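# Flip a folded paper sheet and lay it flat

## Task

Turn the folded paper sheet upside down and leave it lying flat on the table, so the corner that was folded back ends up on the underside. At the end both creases must be closed, the layers must be aligned, and the paper must have no other sharp crease. Release the sheet and pull the grippers away. The attempt fails immediately if the paper drops, on average, more than about one finger width below where it was last held, or more than two finger widths in a single drop. This applies whether it is not gripped at all or slides quickly out of a loose grip. It also fails if any part of the sheet extends beyond the table edge. A result that stays in place only because the robot is holding it does not count. Everything has to settle shortly after you stop.

## Robot and tools

Robot: two arms, left_arm and right_arm. Each has six revolute joints and a parallel two-finger gripper. In the scene frame the bases sit at (-0.019, +0.310, 0) for left_arm and (+0.018, -0.349, 0) for right_arm, each turned slightly about z. Joint ranges in rad: waist -2.618..3.054, shoulder 0..3.142, elbow 0..3.142, wrist pitch -1.571..1.571, wrist yaw -1.571..1.571, wrist roll -2.094..2.094. An elbow never quite reaches full straightness.

Scene frame: the origin is on the tabletop midway between the arms. +z is up, +x reaches out over the table, and left_arm is on the +y side. The arm names do not refer to sides of any image. Gripper frame: the fingers extend along its +z and close along its y. end_effector_position is the pinch point between the pads, roughly 1 cm behind the fingertips.

execute_actions(actions): actions is a list of actions. Each action is a table of up to 15 rows, and each row is one control step of 1/30 s. If a table has fewer rows, its last row repeats until 15 steps (0.5 s) have run. Every row is a single list of 14 numbers in [-1, 1], even when only one arm moves. The order is left_arm dx, dy, dz, rx, ry, rz, opening, then the same seven for right_arm. dx..rz are offsets, not poses. They are expressed in that gripper's own axes and measured from the gripper's measured pose at the start of the action. For the first action of a call, that start is the last pose reported in this scene. Each row is measured from that same start, not from the row before it. A value of 1.0 means 0.6 m of translation or 180 degrees. rx, ry and rz together form one rotation vector. Opening is absolute: +1 is fully open (0.093 m) and -1 is closed. An empty list just returns the current state and images.

Controller behaviour: at each step the commanded pose is limited to 70 mm and 16 degrees away from the measured one. If it cannot satisfy both, it favours position over orientation. After an action, an arm travels at most as far as its last clipped pose, so a distant target needs further actions. Joint friction can leave the gripper up to about 31 mm short, and very small commands may not move it at all. To keep an arm still, send the offset back to its desired pose in the first call of a reply, then zeros in later calls, always with the opening it should keep. The robot holds your last command while you are composing a reply.

move(target, speed, blocking): target is one 14-number row in the same layout. Its offsets are in gripper axes, measured from the pose in the latest result that shows one. Each gripper follows a straight path toward its target. Both paths finish together, and a path lasts 0.5 to 10 s; if more time would be needed, the arms halt at 10 s before reaching the target. Each gripper turns the shorter way round. The opening is applied at the start. speed is in m/s, from 0.002 to 0.5 (default 0.25), and rotation is capped at twice that value in rad/s. Paths ignore obstacles and the other arm. Grippers lag, drift off the path, and can exceed the speed, especially when an arm is nearly stretched out. Faster contact hits harder, and aiming deeper past the contact point presses harder. With blocking=false the call returns after 0.5 s while the arm keeps going. Until a result shows the move has ended, call wait or stop; other moves and execute_actions calls are refused. The extra move line reports how it ended (done, off_target, moving, held, fault) and each gripper's remaining distance to its target. limits=paced means the sent pose was clipped. limits=held means a check blocked some steps, after which the arm may surge faster than the speed. If only one arm is named, the other finished normally.

wait(seconds): 0 to 10 s. The arms keep their last command, and a running move continues; the wait returns early if the move ends. stop(): brakes a running move, which needs some room, more at higher speed; the fingers continue. zoom_image(camera, region): camera is cam_high, cam_left_wrist or cam_right_wrist. region is [x0, y0, x1, y1] in image pixels with (0,0) at the top left, at most 504x504. read_manual(section): only "licences". finished_scene(scene): pass the current scene number; it ends the scene for good and reports success.

Results: the state line gives each gripper's position (m) and quat_wxyz in the scene frame. Printed positions can be off, more so at long reach. Hand target lines show where the controller is currently driving each gripper. A "pose unreachable" line means a clearance check altered or blocked that arm's command. grip_measured is the gripper motor position on the opening scale. The pads meet near -0.94, and each mm of held width adds about 0.0208. Each gripper has a fixed bias of up to 0.02. The fingers are spring-coupled, so grip_measured barely reveals contact. Sending a number further below the reading for the object's width squeezes harder, up to about 50-62 N per pad. Parts thinner than about 5 mm, such as paper, get less force. Keep resending the closing number to keep holding. Joint positions end with the opening in metres, which floors at zero. Joint torques carry per-arm offsets, scale factors and noise. FAULT lines report stopped arms. Cameras: cam_high is fixed above the table, and each wrist camera moves with its hand. All images are 504x504, and the calibration data gives K, distortion and world-to-camera transforms.

Avoid: letting the sheet drop or slide out of a loose grip, any paper reaching past the table edge, hard slams or pushes, and the arms striking or pressing each other. Holding loads heats the motors: a MOTOR HOT warning appears at 75 °C, the arm stops for 10 s at 90 °C, and at 100 °C it goes limp and falls. At the end, open both grippers, move them clear, and let the sheet settle before finishing.

Each tool is called after ">>>" by a JSON object that holds its "method" and its "body", one argument or row to a line.

## Session

>>> {"method": "execute_actions", "body": {
  "actions": []
}}

Scene clock: 0.00 s.
left_arm: end_effector_position=(+0.3566, +0.2689, +0.4011) grip_measured=+1.000 end_effector_quat_wxyz=(+0.707, +0.039, +0.705, -0.033) | right_arm: end_effector_position=(+0.3952, -0.3842, +0.3929) grip_measured=+1.000 end_effector_quat_wxyz=(+0.697, +0.027, +0.716, -0.036)
Joint positions: left_arm=[ 0.012  1.056  1.045  0.013 -0.011  0.009  0.093] | right_arm=[ 0.017  1.059  1.042 -0.009 -0.008 -0.014  0.093]
Joint velocities: left_arm=[-0.007  0.002  0.012  0.022  0.007 -0.051  0.   ] | right_arm=[-0.002 -0.012 -0.007 -0.007 -0.066  0.066  0.   ]
Joint torques (N m, as the arm reports them, + toward a larger angle): no reading
Motor temperatures (°C, as the motors report them): left_arm=[21 21 22 21 22 22] | right_arm=[22 23 20 21 22 22]
Hand target (left_arm): +0.357, +0.269, +0.401; +0.707, +0.039, +0.705, -0.033
Hand target (right_arm): +0.395, -0.384, +0.393; +0.697, +0.027, +0.716, -0.036

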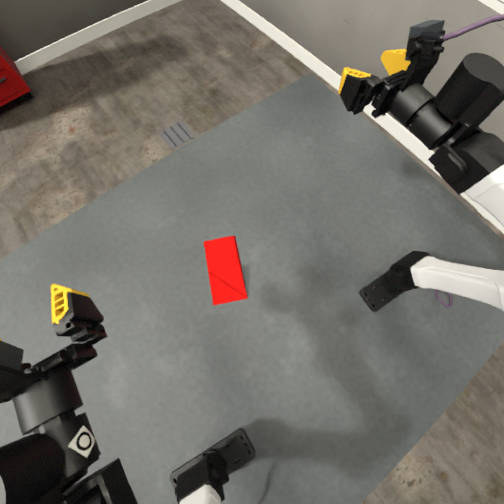

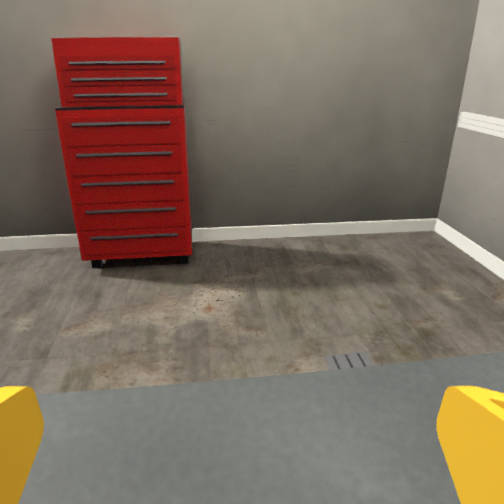

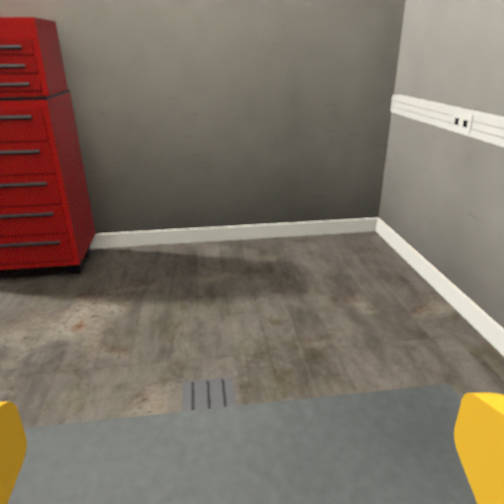

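>>> {"method": "zoom_image", "body": {
  "camera": "cam_high",
  "region": [180, 220, 280, 320]
}}

Region (180, 220, 280, 320) of cam_high's 504x504 image, scaled by 5.040, with more detail than that image has.

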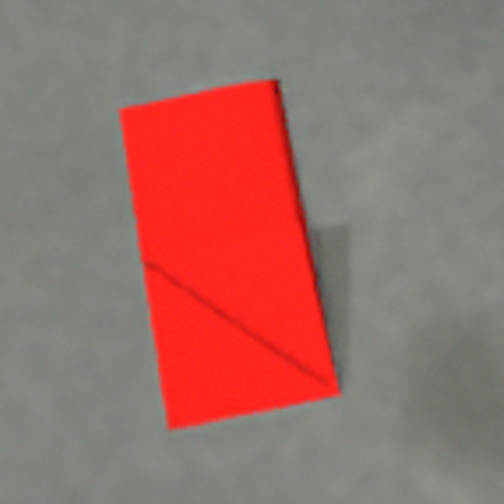

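>>> {"method": "move", "body": {
  "target": [0.502,-0.268,-0.21,0.1807,0.1618,0.0454,1, 0.4945,0.40,-0.2667,-0.2608,0.1469,-0.0692,1],
  "speed": 0.25
}}

Scene clock: 39.23 s.
left_arm: end_effector_position=(+0.2136, +0.1234, +0.1078) grip_measured=+1.000 end_effector_quat_wxyz=(+0.479, +0.292, +0.810, -0.169) | right_arm: end_effector_position=(+0.2554, -0.1309, +0.1071) grip_measured=+1.000 end_effector_quat_wxyz=(+0.474, -0.325, +0.798, +0.179)
Joint positions: left_arm=[-0.538  0.876  0.265  0.106  0.02   0.018  0.093] | right_arm=[ 0.852  1.043  0.322  0.214 -0.008 -0.031  0.093]
Joint velocities: left_arm=[-0.012  0.002 -0.012  0.066 -0.022  0.037  0.   ] | right_arm=[-0.002  0.002 -0.012 -0.022  0.066  0.066  0.   ]
Joint torques (N m, as the arm reports them, + toward a larger angle): left_arm=[-0.96 -0.4   6.93  2.17 -0.07 -0.13] | right_arm=[ 0.72 -1.7   6.78  2.22  0.13 -0.02]
Motor temperatures (°C, as the motors report them): left_arm=[21 21 28 30 22 22] | right_arm=[22 24 26 29 22 22]
Hand target (left_arm): +0.212, +0.123, +0.100; +0.473, +0.292, +0.814, -0.167
Hand target (right_arm): +0.252, -0.132, +0.098; +0.468, -0.325, +0.803, +0.177
Off the commanded pose (left_arm): 0.010 m, 1 deg.
Off the commanded pose (right_arm): 0.012 m, 2 deg.
move: off_target (right_arm)
camera_calibration (this result's frames):
cam_left_wrist: T_world_to_cam=[[-0.642986, -0.765809, 0.0102692, 0.229642], [-0.613662, 0.507126, -0.60518, 0.175002], [0.458244, -0.395424, -0.796023, 0.116776], [0, 0, 0, 1]] pos_world=[0.201537, 0.133289, 0.196506]
cam_right_wrist: T_world_to_cam=[[0.667302, -0.744518, 0.0200405, -0.270378], [-0.583844, -0.53962, -0.606577, 0.180507], [0.462422, 0.39307, -0.794772, 0.102924], [0, 0, 0, 1]] pos_world=[0.238217, -0.144352, 0.196711]

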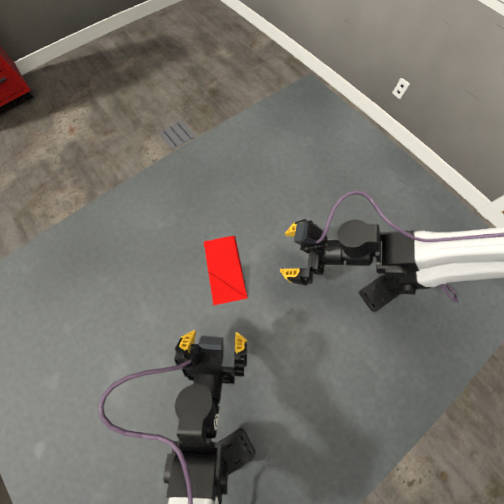

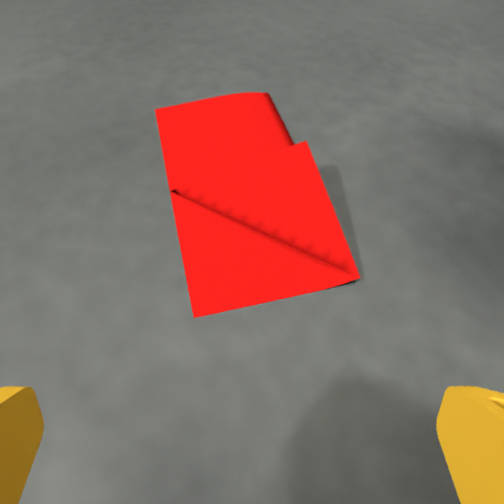

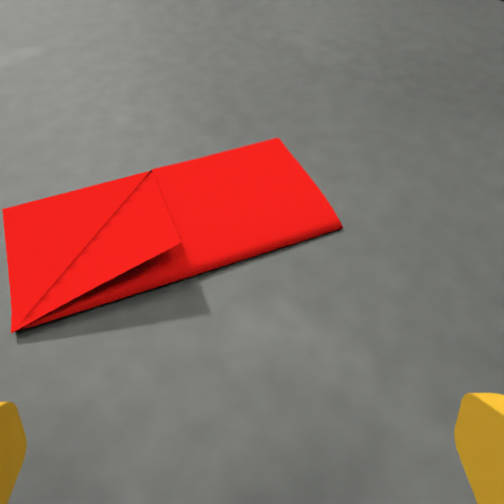

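>>> {"method": "zoom_image", "body": {
  "camera": "cam_right_wrist",
  "region": [0, 120, 360, 360]
}}

>>> {"method": "zoom_image", "body": {
  "camera": "cam_left_wrist",
  "region": [140, 80, 390, 330]
}}

Region (0, 120, 360, 360) of cam_right_wrist's 504x504 image, scaled by 1.400, with more detail than that image has.

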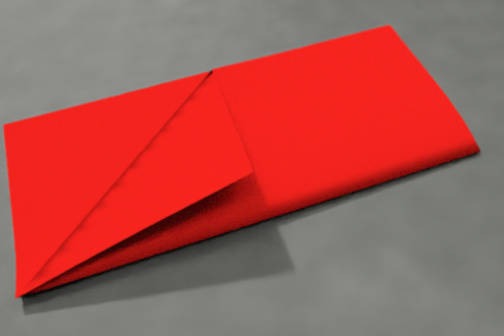

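Region (140, 80, 390, 330) of cam_left_wrist's 504x504 image, scaled by 2.016, with more detail than that image has.

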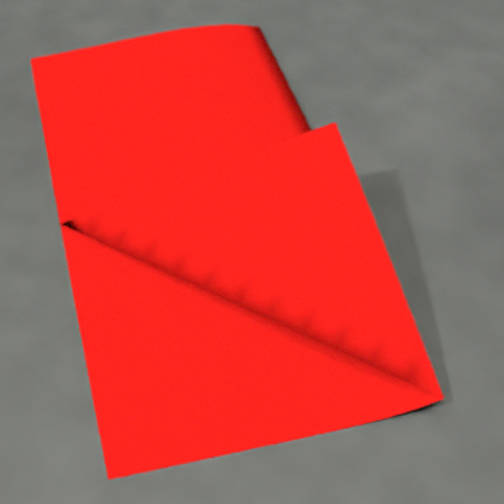

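>>> {"method": "zoom_image", "body": {
  "camera": "cam_high",
  "region": [270, 210, 350, 290]
}}

Region (270, 210, 350, 290) of cam_high's 504x504 image, scaled by 6.300, with more detail than that image has.

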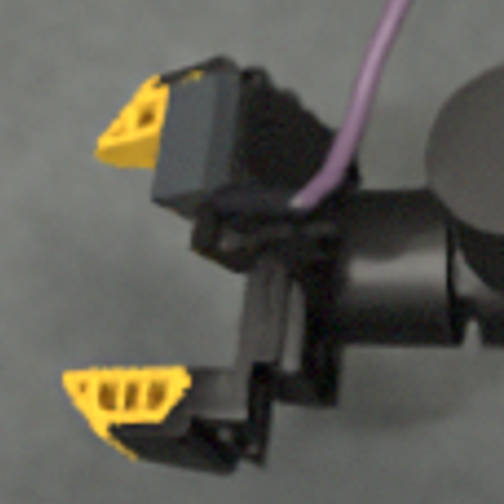

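>>> {"method": "move", "body": {
  "target": [0.0527,-0.0908,0.1027,-0.1066,0.0344,-0.5562,-0.316, 0.0343,0.0698,0.1478,-0.0059,0.1231,0.3787,-0.316],
  "speed": 0.3
}}

Scene clock: 103.70 s.
left_arm: end_effector_position=(+0.2107, +0.0617, +0.0531) grip_measured=-0.314 end_effector_quat_wxyz=(+0.184, -0.496, +0.775, -0.346) | right_arm: end_effector_position=(+0.2703, -0.0588, +0.0441) grip_measured=-0.314 end_effector_quat_wxyz=(+0.139, +0.137, +0.914, +0.356)
Joint positions: left_arm=[-0.863  1.387  0.514  0.05  -0.337 -1.993  0.03 ] | right_arm=[ 0.883  1.584  0.653  0.124 -0.197  1.146  0.03 ]
Joint velocities: left_arm=[ 0.002  0.012 -0.007  0.022 -0.022 -0.037  0.001] | right_arm=[ 0.002 -0.012 -0.002 -0.037  0.081  0.037 -0.   ]
Joint torques (N m, as the arm reports them, + toward a larger angle): left_arm=[-0.94 -3.71  8.28  1.4  -0.11 -0.12] | right_arm=[-0.59 -6.33  9.79  1.65 -0.11 -0.09]
Motor temperatures (°C, as the motors report them): left_arm=[21 21 30 35 22 22] | right_arm=[22 24 27 36 22 22]
Hand target (left_arm): +0.208, +0.056, +0.050; +0.176, -0.494, +0.780, -0.341
Hand target (right_arm): +0.277, -0.055, +0.048; +0.137, +0.144, +0.912, +0.360
Off the commanded pose (left_arm): 0.006 m, 1 deg.
Off the commanded pose (right_arm): 0.007 m, 1 deg.
move: done
camera_calibration (this result's frames):
cam_left_wrist: T_world_to_cam=[[0.634554, -0.254046, 0.729933, -0.157913], [-0.655706, -0.676907, 0.334435, 0.203461], [0.409135, -0.690838, -0.596113, 0.0681131], [0, 0, 0, 1]] pos_world=[0.205748, 0.144662, 0.0878246]
cam_right_wrist: T_world_to_cam=[[-0.176279, -0.717947, -0.673408, 0.0347906], [-0.983057, 0.0934838, 0.157669, 0.301339], [-0.0502453, 0.689792, -0.722262, 0.17045], [0, 0, 0, 1]] pos_world=[0.31093, -0.120768, 0.0990264]

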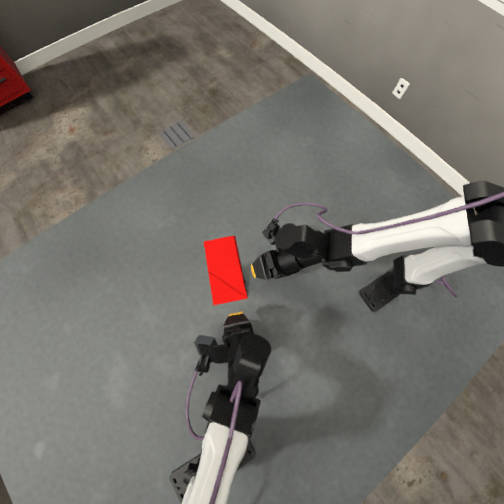

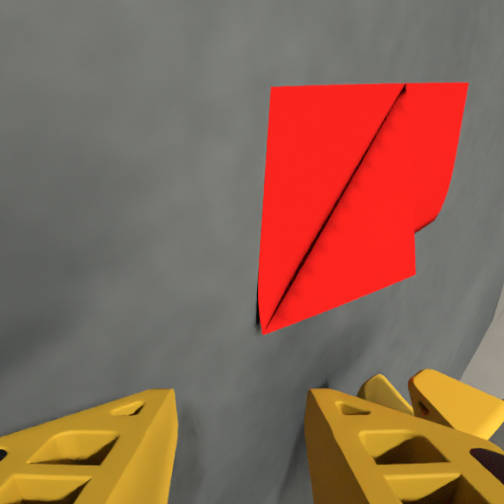

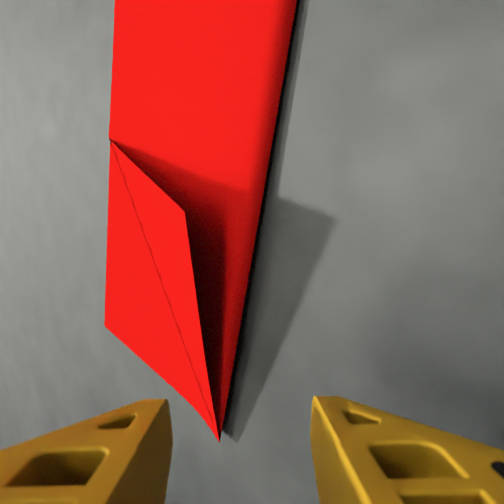

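>>> {"method": "move", "body": {
  "target": [0,0,0,0,0,0,-0.316, -0.0107,-0.0022,0.038,0,0,0,-0.316],
  "speed": 0.05
}}

Scene clock: 114.03 s.
left_arm: end_effector_position=(+0.2106, +0.0618, +0.0530) grip_measured=-0.314 end_effector_quat_wxyz=(+0.184, -0.497, +0.774, -0.346) | right_arm: end_effector_position=(+0.2704, -0.0586, +0.0173) grip_measured=-0.314 end_effector_quat_wxyz=(+0.125, +0.142, +0.922, +0.338)
Joint positions: left_arm=[-0.863  1.387  0.514  0.049 -0.337 -1.997  0.03 ] | right_arm=[ 0.883  1.677  0.653  0.169 -0.197  1.148  0.03 ]
Joint velocities: left_arm=[-0.002  0.002  0.012  0.081 -0.095  0.022 -0.001] | right_arm=[ 0.012  0.017  0.007 -0.022  0.022  0.081  0.   ]
Joint torques (N m, as the arm reports them, + toward a larger angle): left_arm=[ 0.16 -5.24  6.85  1.58 -0.19  0.  ] | right_arm=[-0.47 -7.04 10.04  1.83 -0.08 -0.18]
Motor temperatures (°C, as the motors report them): left_arm=[21 21 31 33 22 22] | right_arm=[22 25 28 35 22 22]
Hand target (left_arm): +0.211, +0.062, +0.053; +0.184, -0.496, +0.775, -0.346
Hand target (right_arm): +0.284, -0.049, +0.029; +0.139, +0.137, +0.914, +0.356
Off the commanded pose (left_arm): 0.000 m, 0 deg.
Off the commanded pose (right_arm): 0.020 m, 3 deg.
move: off_target (right_arm)
camera_calibration (this result's frames):
cam_left_wrist: T_world_to_cam=[[0.636182, -0.251767, 0.729305, -0.158203], [-0.653772, -0.67786, 0.336286, 0.203082], [0.409701, -0.690738, -0.595841, 0.0680058], [0, 0, 0, 1]] pos_world=[0.205553, 0.144805, 0.0876049]
cam_right_wrist: T_world_to_cam=[[-0.200896, -0.739349, -0.642654, 0.0217962], [-0.976663, 0.100295, 0.189923, 0.303785], [-0.0759645, 0.665811, -0.742243, 0.156852], [0, 0, 0, 1]] pos_world=[0.312989, -0.118787, 0.0727338]

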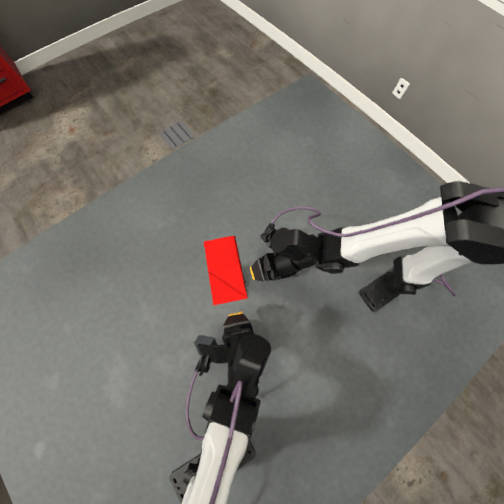

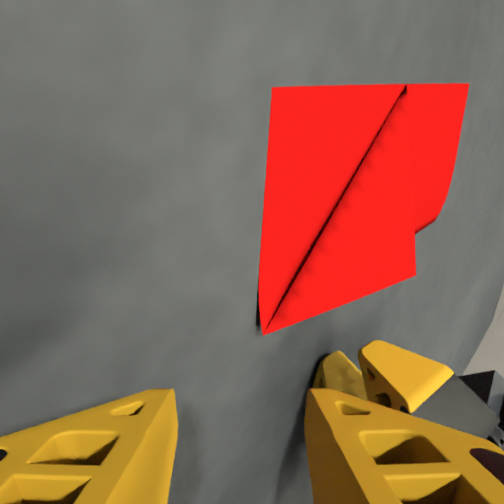

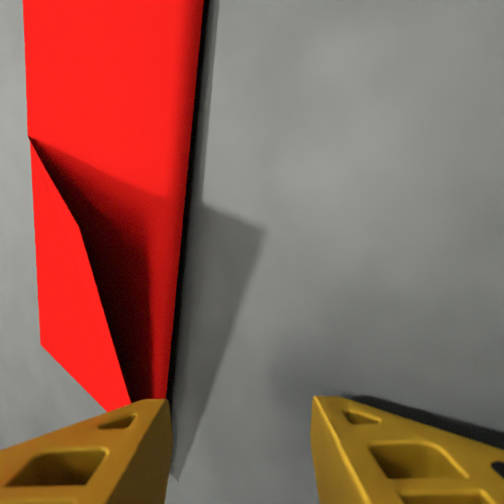

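>>> {"method": "move", "body": {
  "target": [0,0,0,0,0,0,-0.316, -0.0345,0.057,0.0087,-0.0278,-0.0126,-0.006,-0.316],
  "speed": 0.04
}}

Scene clock: 122.80 s.
left_arm: end_effector_position=(+0.2106, +0.0618, +0.0530) grip_measured=-0.314 end_effector_quat_wxyz=(+0.184, -0.497, +0.774, -0.346) | right_arm: end_effector_position=(+0.2875, -0.0446, +0.0326) grip_measured=-0.314 end_effector_quat_wxyz=(+0.144, +0.139, +0.910, +0.362)
Joint positions: left_arm=[-0.863  1.387  0.514  0.049 -0.337 -1.997  0.03 ] | right_arm=[ 0.878  1.698  0.702  0.207 -0.198  1.148  0.03 ]
Joint velocities: left_arm=[-0.012 -0.017 -0.007 -0.066 -0.051  0.081 -0.   ] | right_arm=[ 0.002 -0.007  0.002  0.022 -0.066 -0.022 -0.001]
Joint torques (N m, as the arm reports them, + toward a larger angle): left_arm=[ 0.2  -5.35  6.8   1.57 -0.18 -0.02] | right_arm=[-0.58 -7.16  9.49  1.92 -0.12 -0.21]
Motor temperatures (°C, as the motors report them): left_arm=[21 22 31 33 22 22] | right_arm=[22 26 29 35 22 22]
Hand target (left_arm): +0.211, +0.062, +0.053; +0.184, -0.497, +0.774, -0.346
Hand target (right_arm): +0.297, -0.039, +0.039; +0.153, +0.134, +0.905, +0.373
Off the commanded pose (left_arm): 0.000 m, 0 deg.
Off the commanded pose (right_arm): 0.014 m, 2 deg.
move: off_target (right_arm)
camera_calibration (this result's frames):
cam_left_wrist: T_world_to_cam=[[0.636182, -0.251767, 0.729305, -0.158203], [-0.653772, -0.67786, 0.336286, 0.203082], [0.409701, -0.690738, -0.595841, 0.0680058], [0, 0, 0, 1]] pos_world=[0.205553, 0.144805, 0.0876049]
cam_right_wrist: T_world_to_cam=[[-0.172609, -0.707677, -0.685128, 0.0400661], [-0.984241, 0.0967986, 0.147983, 0.31961], [-0.0384048, 0.699874, -0.713233, 0.149992], [0, 0, 0, 1]] pos_world=[0.32725, -0.107559, 0.0871325]

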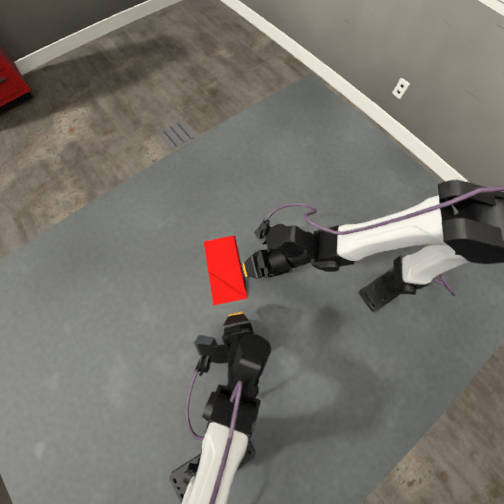

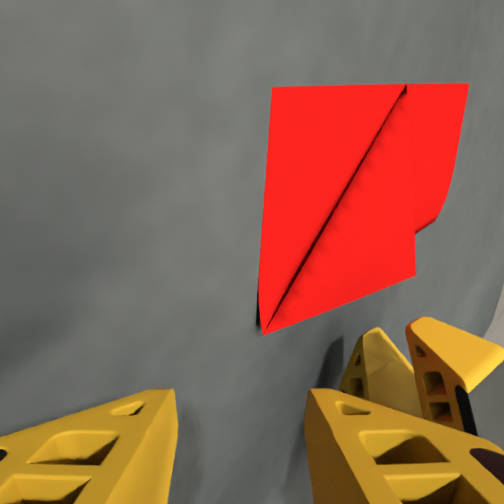

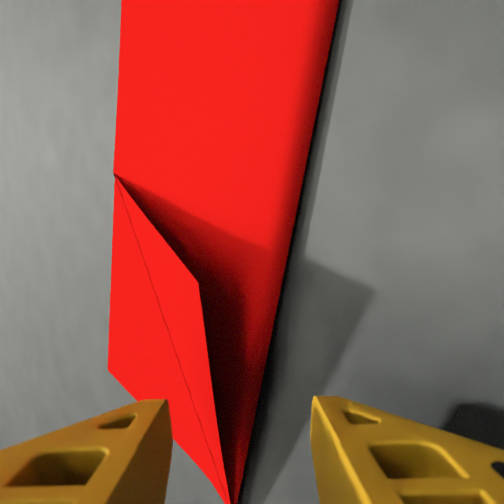

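>>> {"method": "execute_actions", "body": {
  "actions": [
    [[0,0,0,0,0,0,-0.316,-0.0038,0.0255,0.0073,-0.01,-0.0045,-0.002,-0.316],[0,0,0,0,0,0,-0.316,-0.0038,0.0275,0.010,-0.01,-0.0045,-0.002,-0.316],[0,0,0,0,0,0,-0.316,-0.0037,0.0295,0.013,-0.01,-0.0045,-0.002,-0.316],[0,0,0,0,0,0,-0.316,-0.0037,0.0315,0.016,-0.01,-0.0045,-0.002,-0.316],[0,0,0,0,0,0,-0.316,-0.0036,0.0335,0.019,-0.01,-0.0045,-0.002,-0.316],[0,0,0,0,0,0,-0.316,-0.0036,0.0355,0.022,-0.01,-0.0045,-0.002,-0.316],[0,0,0,0,0,0,-0.316,-0.0035,0.0375,0.025,-0.01,-0.0045,-0.002,-0.316],[0,0,0,0,0,0,-0.316,-0.0035,0.0395,0.028,-0.01,-0.0045,-0.002,-0.316],[0,0,0,0,0,0,-0.316,-0.0034,0.041,0.031,-0.01,-0.0045,-0.002,-0.316],[0,0,0,0,0,0,-0.316,-0.0033,0.0423,0.0336,-0.01,-0.0045,-0.002,-0.316]]
  ]
}}

>>> {"method": "wait", "body": {
  "seconds": 0.5
}}

Scene clock: 132.20 s.
left_arm: end_effector_position=(+0.2106, +0.0618, +0.0530) grip_measured=-0.314 end_effector_quat_wxyz=(+0.184, -0.497, +0.774, -0.346) | right_arm: end_effector_position=(+0.2940, -0.0248, +0.0308) grip_measured=-0.314 end_effector_quat_wxyz=(+0.145, +0.135, +0.910, +0.365)
Joint positions: left_arm=[-0.863  1.387  0.514  0.049 -0.337 -1.997  0.03 ] | right_arm=[ 0.907  1.766  0.768  0.218 -0.182  1.164  0.03 ]
Joint velocities: left_arm=[-0.007 -0.002  0.012 -0.022 -0.007 -0.037  0.   ] | right_arm=[ 0.007  0.007 -0.022  0.081 -0.007 -0.051  0.   ]
Joint torques (N m, as the arm reports them, + toward a larger angle): left_arm=[ 0.2  -5.37  6.82  1.55 -0.21 -0.03] | right_arm=[ 0.7  -8.13  9.53  1.92  0.11 -0.07]
Motor temperatures (°C, as the motors report them): left_arm=[21 22 31 33 22 22] | right_arm=[22 27 30 35 22 22]
Hand target (left_arm): +0.211, +0.062, +0.053; +0.184, -0.497, +0.774, -0.346
Hand target (right_arm): +0.301, -0.016, +0.037; +0.154, +0.136, +0.904, +0.375
Off the commanded pose (left_arm): 0.000 m, 0 deg.
Off the commanded pose (right_arm): 0.013 m, 2 deg.
camera_calibration (this result's frames):
cam_left_wrist: T_world_to_cam=[[0.636182, -0.251767, 0.729305, -0.158203], [-0.653772, -0.67786, 0.336286, 0.203082], [0.409701, -0.690738, -0.595841, 0.0680058], [0, 0, 0, 1]] pos_world=[0.205553, 0.144805, 0.0876049]
cam_right_wrist: T_world_to_cam=[[-0.164097, -0.705927, -0.689013, 0.051614], [-0.985638, 0.0890958, 0.143459, 0.324707], [-0.0398837, 0.702658, -0.710409, 0.135493], [0, 0, 0, 1]] pos_world=[0.333917, -0.0876997, 0.0852359]

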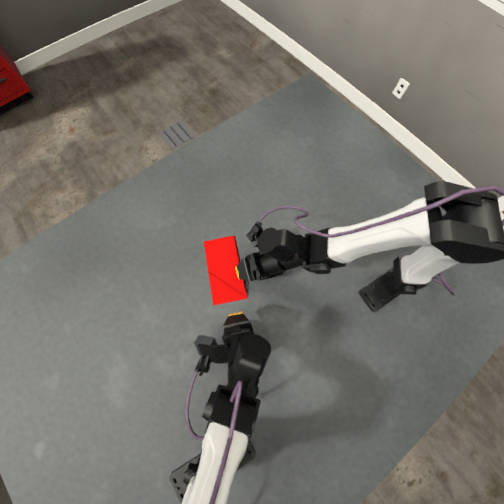

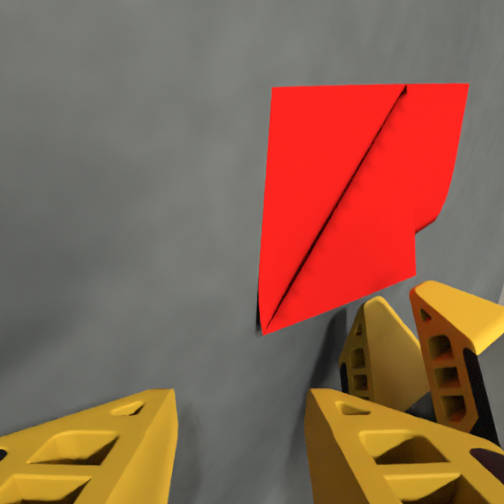

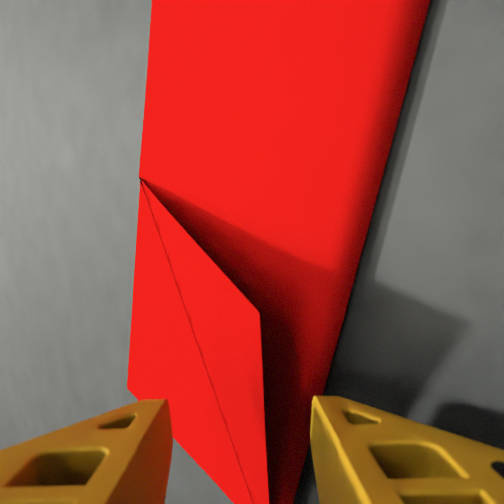

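Scene clock: 132.70 s.
left_arm: end_effector_position=(+0.2106, +0.0618, +0.0530) grip_measured=-0.314 end_effector_quat_wxyz=(+0.184, -0.497, +0.774, -0.346) | right_arm: end_effector_position=(+0.2944, -0.0251, +0.0307) grip_measured=-0.314 end_effector_quat_wxyz=(+0.145, +0.136, +0.910, +0.365)
Joint positions: left_arm=[-0.863  1.387  0.514  0.049 -0.337 -1.997  0.03 ] | right_arm=[ 0.907  1.766  0.768  0.218 -0.179  1.166  0.03 ]
Joint velocities: left_arm=[ 0.012 -0.017  0.007  0.037 -0.007 -0.125 -0.001] | right_arm=[ 0.012  0.017 -0.002 -0.066 -0.066 -0.007 -0.   ]
Joint torques (N m, as the arm reports them, + toward a larger angle): left_arm=[ 0.2  -5.28  6.86  1.56 -0.2  -0.03] | right_arm=[ 0.65 -8.11  9.5   1.92  0.09 -0.07]
Motor temperatures (°C, as the motors report them): left_arm=[21 22 31 33 22 22] | right_arm=[22 27 30 35 22 22]
Hand target (left_arm): +0.211, +0.062, +0.053; +0.184, -0.497, +0.774, -0.346
Hand target (right_arm): +0.301, -0.016, +0.037; +0.154, +0.136, +0.904, +0.375
Off the commanded pose (left_arm): 0.000 m, 0 deg.
Off the commanded pose (right_arm): 0.013 m, 2 deg.
wait: 0.50 s; at rest by 0.17 s
camera_calibration (this result's frames):
cam_left_wrist: T_world_to_cam=[[0.636182, -0.251767, 0.729305, -0.158203], [-0.653772, -0.67786, 0.336286, 0.203082], [0.409701, -0.690738, -0.595841, 0.0680058], [0, 0, 0, 1]] pos_world=[0.205553, 0.144805, 0.0876049]
cam_right_wrist: T_world_to_cam=[[-0.166618, -0.705687, -0.688654, 0.0521802], [-0.985308, 0.0925971, 0.143506, 0.325079], [-0.0375027, 0.702447, -0.710747, 0.13496], [0, 0, 0, 1]] pos_world=[0.334059, -0.0880811, 0.0852061]

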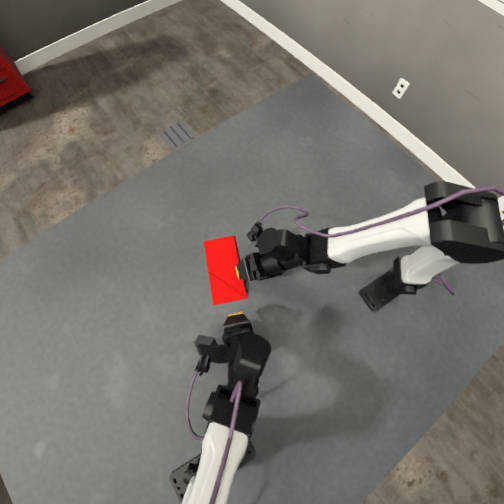

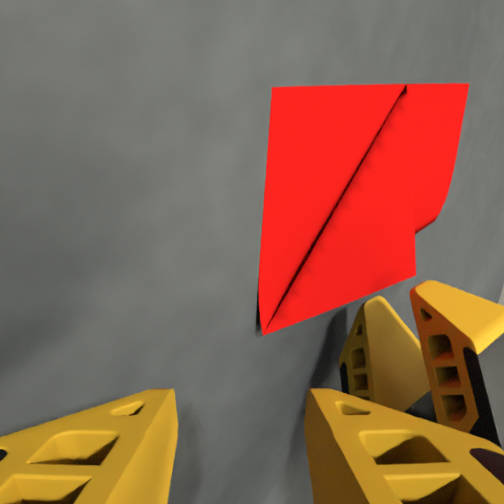

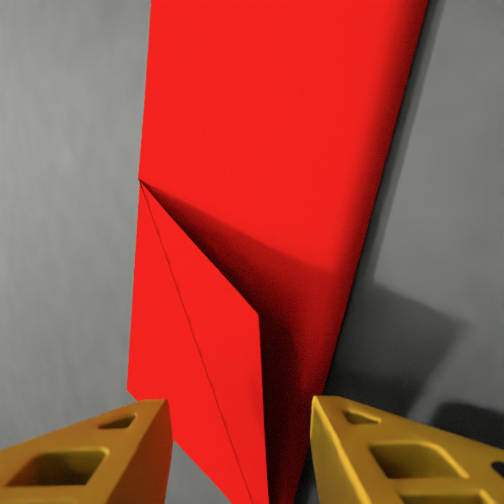

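>>> {"method": "execute_actions", "body": {
  "actions": [
    [[0,0,0,0,0,0,-0.316,-0.0065,0.0195,0.009,-0.01,-0.0045,-0.002,-0.316],[0,0,0,0,0,0,-0.316,-0.0066,0.0205,0.012,-0.01,-0.0045,-0.002,-0.316],[0,0,0,0,0,0,-0.316,-0.0067,0.0215,0.015,-0.01,-0.0045,-0.002,-0.316],[0,0,0,0,0,0,-0.316,-0.0068,0.023,0.018,-0.01,-0.0045,-0.002,-0.316],[0,0,0,0,0,0,-0.316,-0.0069,0.025,0.021,-0.01,-0.0045,-0.002,-0.316],[0,0,0,0,0,0,-0.316,-0.007,0.027,0.024,-0.01,-0.0045,-0.002,-0.316],[0,0,0,0,0,0,-0.316,-0.007,0.029,0.027,-0.01,-0.0045,-0.002,-0.316],[0,0,0,0,0,0,-0.316,-0.0071,0.0315,0.030,-0.01,-0.0045,-0.002,-0.316],[0,0,0,0,0,0,-0.316,-0.0072,0.0335,0.032,-0.01,-0.0045,-0.002,-0.316],[0,0,0,0,0,0,-0.316,-0.0072,0.0355,0.034,-0.01,-0.0045,-0.002,-0.316]]
  ]
}}

Scene clock: 141.73 s.
left_arm: end_effector_position=(+0.2106, +0.0618, +0.0530) grip_measured=-0.314 end_effector_quat_wxyz=(+0.184, -0.497, +0.774, -0.346) | right_arm: end_effector_position=(+0.3027, -0.0084, +0.0272) grip_measured=-0.314 end_effector_quat_wxyz=(+0.146, +0.132, +0.908, +0.368)
Joint positions: left_arm=[-0.863  1.387  0.514  0.049 -0.337 -1.997  0.03 ] | right_arm=[ 0.922  1.833  0.83   0.233 -0.173  1.172  0.03 ]
Joint velocities: left_arm=[-0.007 -0.002 -0.002 -0.037 -0.037 -0.007  0.   ] | right_arm=[ 0.007 -0.002  0.027 -0.066  0.037  0.022 -0.   ]
Joint torques (N m, as the arm reports them, + toward a larger angle): left_arm=[ 0.2  -5.36  6.8   1.55 -0.2  -0.03] | right_arm=[ 0.64 -8.71  9.32  1.92  0.08 -0.08]
Motor temperatures (°C, as the motors report them): left_arm=[21 22 31 33 22 22] | right_arm=[22 28 31 36 22 22]
Hand target (left_arm): +0.211, +0.062, +0.053; +0.184, -0.497, +0.774, -0.346
Hand target (right_arm): +0.309, +0.000, +0.033; +0.155, +0.133, +0.903, +0.377
Off the commanded pose (left_arm): 0.000 m, 0 deg.
Off the commanded pose (right_arm): 0.012 m, 2 deg.
camera_calibration (this result's frames):
cam_left_wrist: T_world_to_cam=[[0.636182, -0.251767, 0.729305, -0.158203], [-0.653772, -0.67786, 0.336286, 0.203082], [0.409701, -0.690738, -0.595841, 0.0680058], [0, 0, 0, 1]] pos_world=[0.205553, 0.144805, 0.0876049]
cam_right_wrist: T_world_to_cam=[[-0.157492, -0.702696, -0.69384, 0.0602804], [-0.986786, 0.0848991, 0.138004, 0.332751], [-0.0380688, 0.706407, -0.706782, 0.121201], [0, 0, 0, 1]] pos_world=[0.342461, -0.0715087, 0.0815667]

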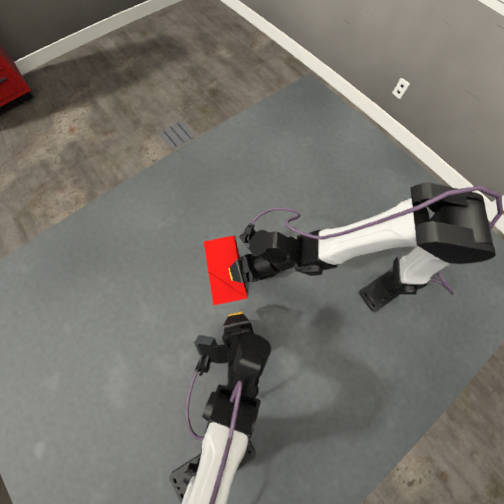

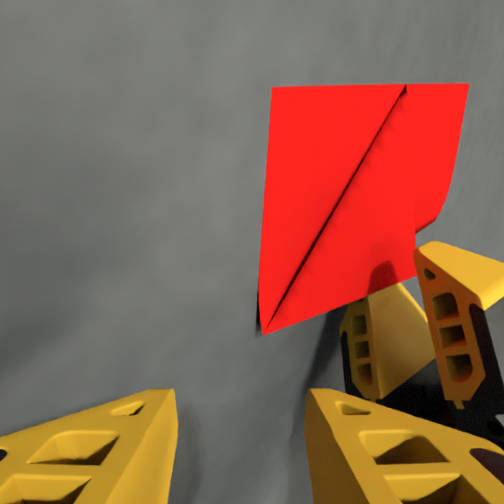

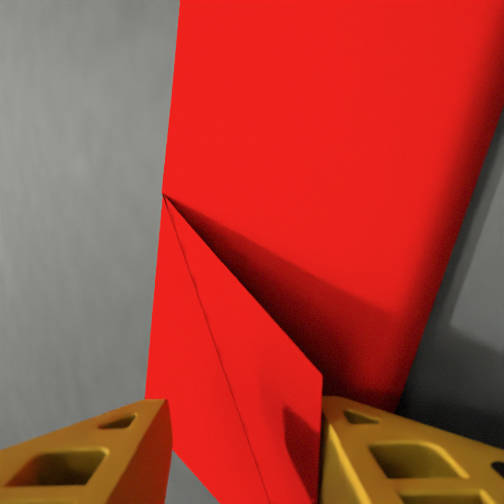

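Lower finger is under the flap. Close gradually.

>>> {"method": "execute_actions", "body": {
  "actions": [
    [[0,0,0,0,0,0,-0.316,0,0,0,0,0,0,-0.36],[0,0,0,0,0,0,-0.316,0,0,0,0,0,0,-0.40],[0,0,0,0,0,0,-0.316,0,0,0,0,0,0,-0.44],[0,0,0,0,0,0,-0.316,0,0,0,0,0,0,-0.48],[0,0,0,0,0,0,-0.316,0,0,0,0,0,0,-0.52],[0,0,0,0,0,0,-0.316,0,0,0,0,0,0,-0.56],[0,0,0,0,0,0,-0.316,0,0,0,0,0,0,-0.60],[0,0,0,0,0,0,-0.316,0,0,0,0,0,0,-0.64],[0,0,0,0,0,0,-0.316,0,0,0,0,0,0,-0.68],[0,0,0,0,0,0,-0.316,0,0,0,0,0,0,-0.72],[0,0,0,0,0,0,-0.316,0,0,0,0,0,0,-0.76],[0,0,0,0,0,0,-0.316,0,0,0,0,0,0,-0.80],[0,0,0,0,0,0,-0.316,0,0,0,0,0,0,-0.84]],
    [[0,0,0,0,0,0,-0.316,0,0,0,0,0,0,-0.87],[0,0,0,0,0,0,-0.316,0,0,0,0,0,0,-0.90],[0,0,0,0,0,0,-0.316,0,0,0,0,0,0,-0.93],[0,0,0,0,0,0,-0.316,0,0,0,0,0,0,-0.96],[0,0,0,0,0,0,-0.316,0,0,0,0,0,0,-1]]
  ]
}}

Scene clock: 147.43 s.
left_arm: end_effector_position=(+0.2106, +0.0618, +0.0530) grip_measured=-0.314 end_effector_quat_wxyz=(+0.184, -0.497, +0.774, -0.346) | right_arm: end_effector_position=(+0.3032, -0.0084, +0.0275) grip_measured=-0.989 end_effector_quat_wxyz=(+0.147, +0.133, +0.908, +0.368)
Joint positions: left_arm=[-0.863  1.387  0.514  0.049 -0.337 -1.997  0.03 ] | right_arm=[ 0.922  1.833  0.831  0.233 -0.171  1.173  0.   ]
Joint velocities: left_arm=[-0.012  0.012  0.007 -0.007  0.007 -0.037  0.   ] | right_arm=[-0.012  0.002  0.002 -0.037  0.037 -0.022  0.   ]
Joint torques (N m, as the arm reports them, + toward a larger angle): left_arm=[ 0.18 -5.34  6.87  1.56 -0.19 -0.04] | right_arm=[  0.07 -10.06   7.22   1.77  -0.02  -0.13]
Motor temperatures (°C, as the motors report them): left_arm=[21 23 31 33 22 22] | right_arm=[22 29 31 36 22 22]
Hand target (left_arm): +0.211, +0.062, +0.053; +0.184, -0.497, +0.774, -0.346
Hand target (right_arm): +0.303, -0.008, +0.028; +0.147, +0.133, +0.908, +0.368
Off the commanded pose (left_arm): 0.000 m, 0 deg.
Off the commanded pose (right_arm): 0.000 m, 0 deg.
camera_calibration (this result's frames):
cam_left_wrist: T_world_to_cam=[[0.636182, -0.251767, 0.729305, -0.158203], [-0.653772, -0.67786, 0.336286, 0.203082], [0.409701, -0.690738, -0.595841, 0.0680058], [0, 0, 0, 1]] pos_world=[0.205553, 0.144805, 0.0876049]
cam_right_wrist: T_world_to_cam=[[-0.158701, -0.702073, -0.694195, 0.0609516], [-0.986689, 0.0875143, 0.137061, 0.333253], [-0.0354751, 0.706707, -0.706617, 0.120634], [0, 0, 0, 1]] pos_world=[0.342769, -0.0716246, 0.0818782]

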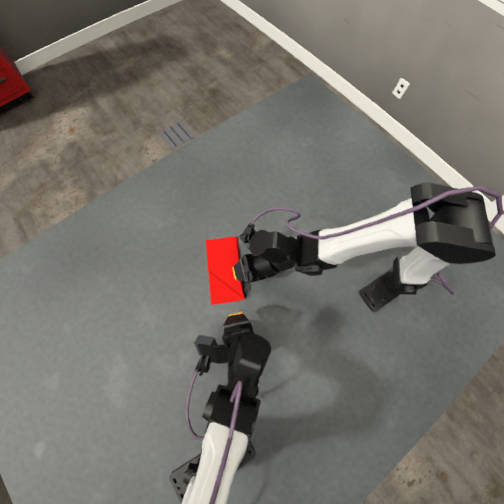

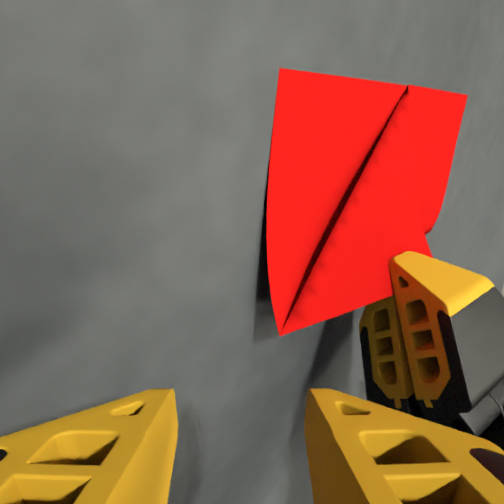

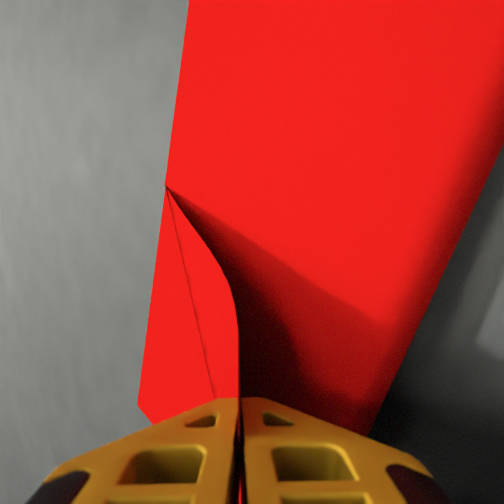

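>>> {"method": "move", "body": {
  "target": [0,0,0,0,0,0,-0.316, -0.0095,0.041,-0.040,0,0,0,-1],
  "speed": 0.03
}}

Scene clock: 153.47 s.
left_arm: end_effector_position=(+0.2106, +0.0618, +0.0530) grip_measured=-0.314 end_effector_quat_wxyz=(+0.184, -0.497, +0.774, -0.346) | right_arm: end_effector_position=(+0.2982, -0.0137, +0.0480) grip_measured=-0.989 end_effector_quat_wxyz=(+0.140, +0.135, +0.913, +0.358)
Joint positions: left_arm=[-0.863  1.387  0.514  0.049 -0.337 -1.997  0.03 ] | right_arm=[ 0.922  1.754  0.859  0.099 -0.171  1.173  0.   ]
Joint velocities: left_arm=[ 0.007 -0.027 -0.002 -0.066 -0.037  0.022 -0.   ] | right_arm=[-0.012  0.012 -0.007 -0.066 -0.081 -0.037  0.   ]
Joint torques (N m, as the arm reports them, + toward a larger angle): left_arm=[ 0.25 -5.26  6.87  1.54 -0.2  -0.03] | right_arm=[  0.06 -11.03   9.79   1.64  -0.02  -0.14]
Motor temperatures (°C, as the motors report them): left_arm=[21 23 31 33 22 22] | right_arm=[22 30 31 36 22 22]
Hand target (left_arm): +0.211, +0.062, +0.053; +0.184, -0.497, +0.774, -0.346
Hand target (right_arm): +0.303, -0.009, +0.062; +0.147, +0.133, +0.908, +0.368
Off the commanded pose (left_arm): 0.000 m, 0 deg.
Off the commanded pose (right_arm): 0.016 m, 2 deg.
move: off_target (right_arm)
camera_calibration (this result's frames):
cam_left_wrist: T_world_to_cam=[[0.636182, -0.251767, 0.729305, -0.158203], [-0.653772, -0.67786, 0.336286, 0.203082], [0.409701, -0.690738, -0.595841, 0.0680058], [0, 0, 0, 1]] pos_world=[0.205553, 0.144805, 0.0876049]
cam_right_wrist: T_world_to_cam=[[-0.171348, -0.715321, -0.677463, 0.0734551], [-0.98401, 0.0903207, 0.153513, 0.324365], [-0.0486224, 0.692934, -0.719359, 0.143035], [0, 0, 0, 1]] pos_world=[0.338719, -0.075867, 0.102863]

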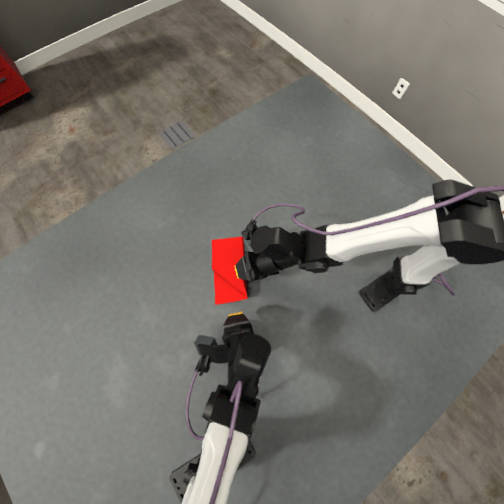

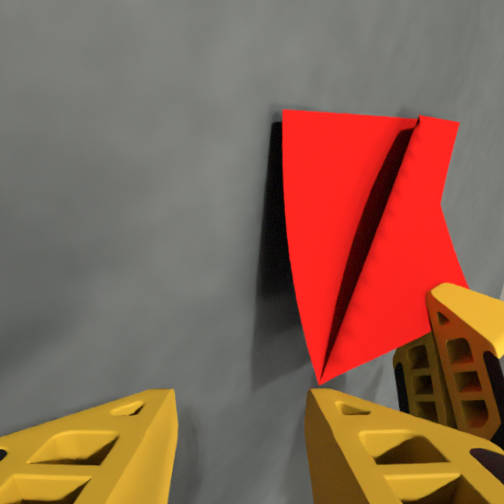

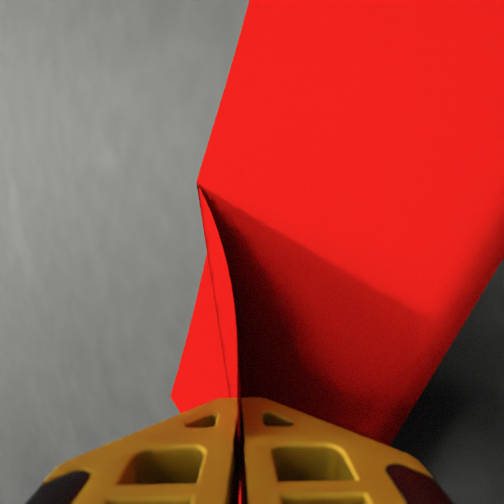

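>>> {"method": "zoom_image", "body": {
  "camera": "cam_high",
  "region": [180, 225, 280, 325]
}}

Region (180, 225, 280, 325) of cam_high's 504x504 image, scaled by 5.040, with more detail than that image has.

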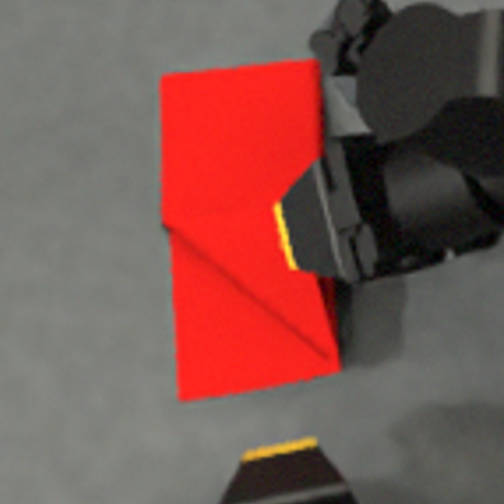

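>>> {"method": "move", "body": {
  "target": [-0.0034,-0.028,0.0768,0.0095,0.0043,-0.0037,-0.316, 0,0,0,0,0,0,-1],
  "speed": 0.05
}}

Scene clock: 170.30 s.
left_arm: end_effector_position=(+0.2445, +0.0472, +0.0315) grip_measured=-0.314 end_effector_quat_wxyz=(+0.185, -0.498, +0.769, -0.357) | right_arm: end_effector_position=(+0.2974, -0.0145, +0.0470) grip_measured=-0.989 end_effector_quat_wxyz=(+0.139, +0.136, +0.914, +0.356)
Joint positions: left_arm=[-0.785  1.59   0.557  0.25  -0.285 -1.94   0.03 ] | right_arm=[ 0.922  1.754  0.859  0.093 -0.171  1.173  0.   ]
Joint velocities: left_arm=[-0.007 -0.002  0.012  0.022 -0.022 -0.007 -0.001] | right_arm=[ 0.002 -0.012 -0.017 -0.066 -0.11   0.051  0.   ]
Joint torques (N m, as the arm reports them, + toward a larger angle): left_arm=[ 1.32 -5.15  7.7   1.75 -0.14  0.04] | right_arm=[ 0.06 -9.63  7.62  1.78 -0.02 -0.13]
Motor temperatures (°C, as the motors report them): left_arm=[21 23 31 33 22 22] | right_arm=[22 33 32 36 22 22]
Hand target (left_arm): +0.251, +0.043, +0.033; +0.184, -0.497, +0.767, -0.362
Hand target (right_arm): +0.298, -0.014, +0.048; +0.140, +0.135, +0.913, +0.358
Off the commanded pose (left_arm): 0.008 m, 1 deg.
Off the commanded pose (right_arm): 0.001 m, 0 deg.
move: done
camera_calibration (this result's frames):
cam_left_wrist: T_world_to_cam=[[0.626871, -0.235727, 0.742607, -0.166687], [-0.656294, -0.673436, 0.340239, 0.222817], [0.419895, -0.700654, -0.576864, 0.0286324], [0, 0, 0, 1]] pos_world=[0.238701, 0.130822, 0.0644888]
cam_right_wrist: T_world_to_cam=[[-0.174195, -0.718303, -0.67357, 0.0727164], [-0.983355, 0.0910067, 0.157259, 0.323516], [-0.0516602, 0.689752, -0.7222, 0.143782], [0, 0, 0, 1]] pos_world=[0.338226, -0.0763837, 0.101943]

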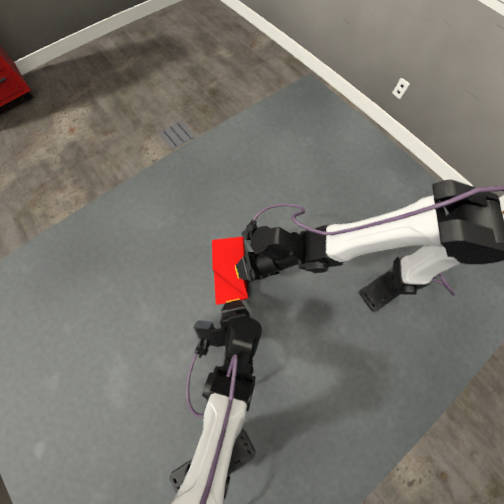

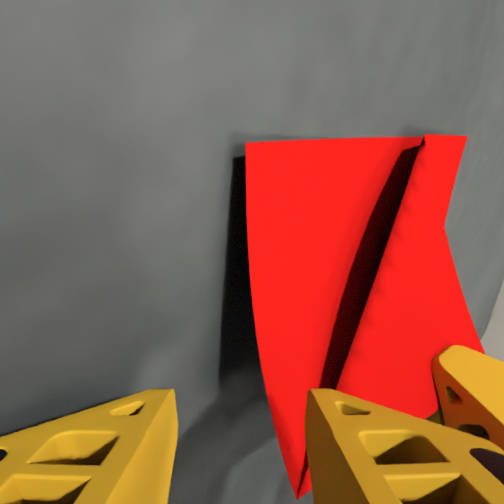

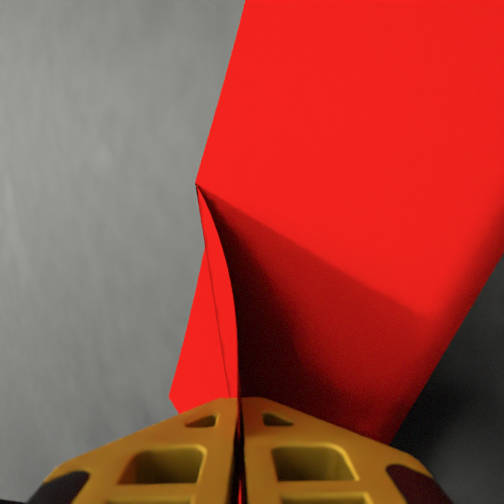

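>>> {"method": "execute_actions", "body": {
  "actions": [
    [[0.002,-0.0144,0.0088,0.005,0.002,-0.002,-0.316,0,0,0,0,0,0,-1],[0.002,-0.0166,0.0114,0.005,0.002,-0.002,-0.316,0,0,0,0,0,0,-1],[0.002,-0.0188,0.014,0.005,0.002,-0.002,-0.316,0,0,0,0,0,0,-1],[0.002,-0.021,0.0167,0.005,0.002,-0.002,-0.316,0,0,0,0,0,0,-1],[0.0023,-0.0231,0.0193,0.005,0.002,-0.002,-0.316,0,0,0,0,0,0,-1],[0.0025,-0.0253,0.0219,0.005,0.002,-0.002,-0.316,0,0,0,0,0,0,-1],[0.0026,-0.0275,0.0245,0.005,0.002,-0.002,-0.316,0,0,0,0,0,0,-1],[0.0028,-0.0296,0.0272,0.005,0.002,-0.002,-0.316,0,0,0,0,0,0,-1],[0.003,-0.0318,0.0298,0.005,0.002,-0.002,-0.316,0,0,0,0,0,0,-1],[0.003,-0.034,0.0324,0.005,0.002,-0.002,-0.316,0,0,0,0,0,0,-1]]
  ]
}}

Scene clock: 185.53 s.
left_arm: end_effector_position=(+0.2630, +0.0374, +0.0327) grip_measured=-0.314 end_effector_quat_wxyz=(+0.187, -0.500, +0.765, -0.360) | right_arm: end_effector_position=(+0.2974, -0.0145, +0.0470) grip_measured=-0.989 end_effector_quat_wxyz=(+0.139, +0.136, +0.914, +0.356)
Joint positions: left_arm=[-0.757  1.657  0.625  0.262 -0.27  -1.924  0.03 ] | right_arm=[ 0.922  1.754  0.859  0.093 -0.171  1.173  0.   ]
Joint velocities: left_arm=[ 0.002 -0.002  0.012  0.022  0.081 -0.11  -0.001] | right_arm=[ 0.002  0.002  0.007 -0.081  0.037 -0.007  0.   ]
Joint torques (N m, as the arm reports them, + toward a larger angle): left_arm=[ 1.38 -5.97  7.74  1.75 -0.04  0.03] | right_arm=[ 0.06 -9.62  7.63  1.72 -0.02 -0.13]
Motor temperatures (°C, as the motors report them): left_arm=[21 23 32 34 22 22] | right_arm=[22 35 31 36 22 22]
Hand target (left_arm): +0.269, +0.034, +0.033; +0.186, -0.497, +0.765, -0.365
Hand target (right_arm): +0.297, -0.014, +0.047; +0.139, +0.136, +0.914, +0.356
Off the commanded pose (left_arm): 0.007 m, 1 deg.
Off the commanded pose (right_arm): 0.000 m, 0 deg.
camera_calibration (this result's frames):
cam_left_wrist: T_world_to_cam=[[0.623763, -0.226295, 0.748138, -0.181185], [-0.653834, -0.675541, 0.340801, 0.227347], [0.428277, -0.701737, -0.569337, 0.0122512], [0, 0, 0, 1]] pos_world=[0.256417, 0.121178, 0.0650467]
cam_right_wrist: T_world_to_cam=[[-0.174195, -0.718303, -0.67357, 0.0727164], [-0.983355, 0.0910067, 0.157259, 0.323516], [-0.0516602, 0.689752, -0.7222, 0.143782], [0, 0, 0, 1]] pos_world=[0.338226, -0.0763837, 0.101943]

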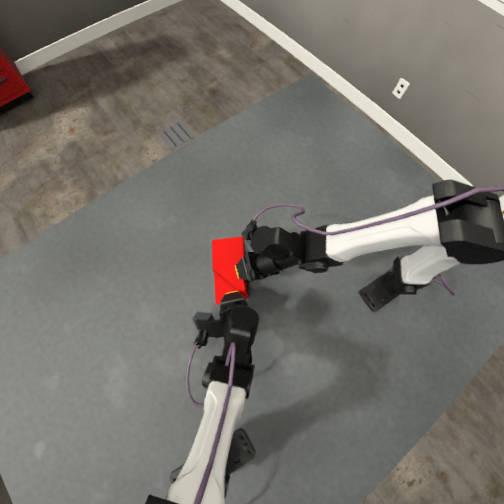

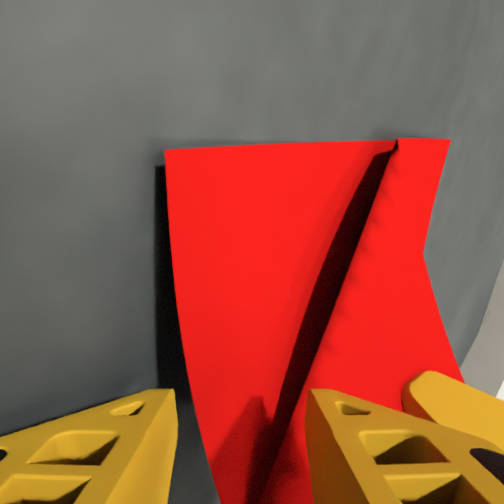

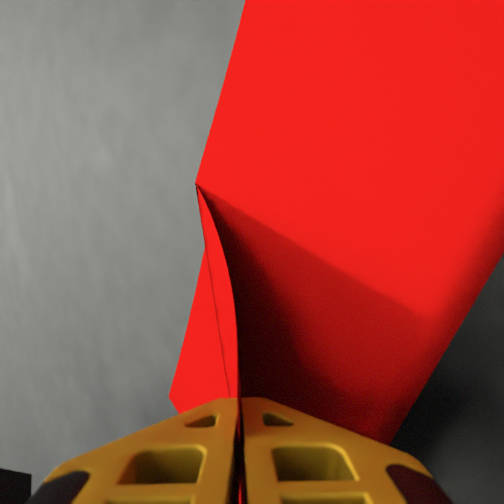

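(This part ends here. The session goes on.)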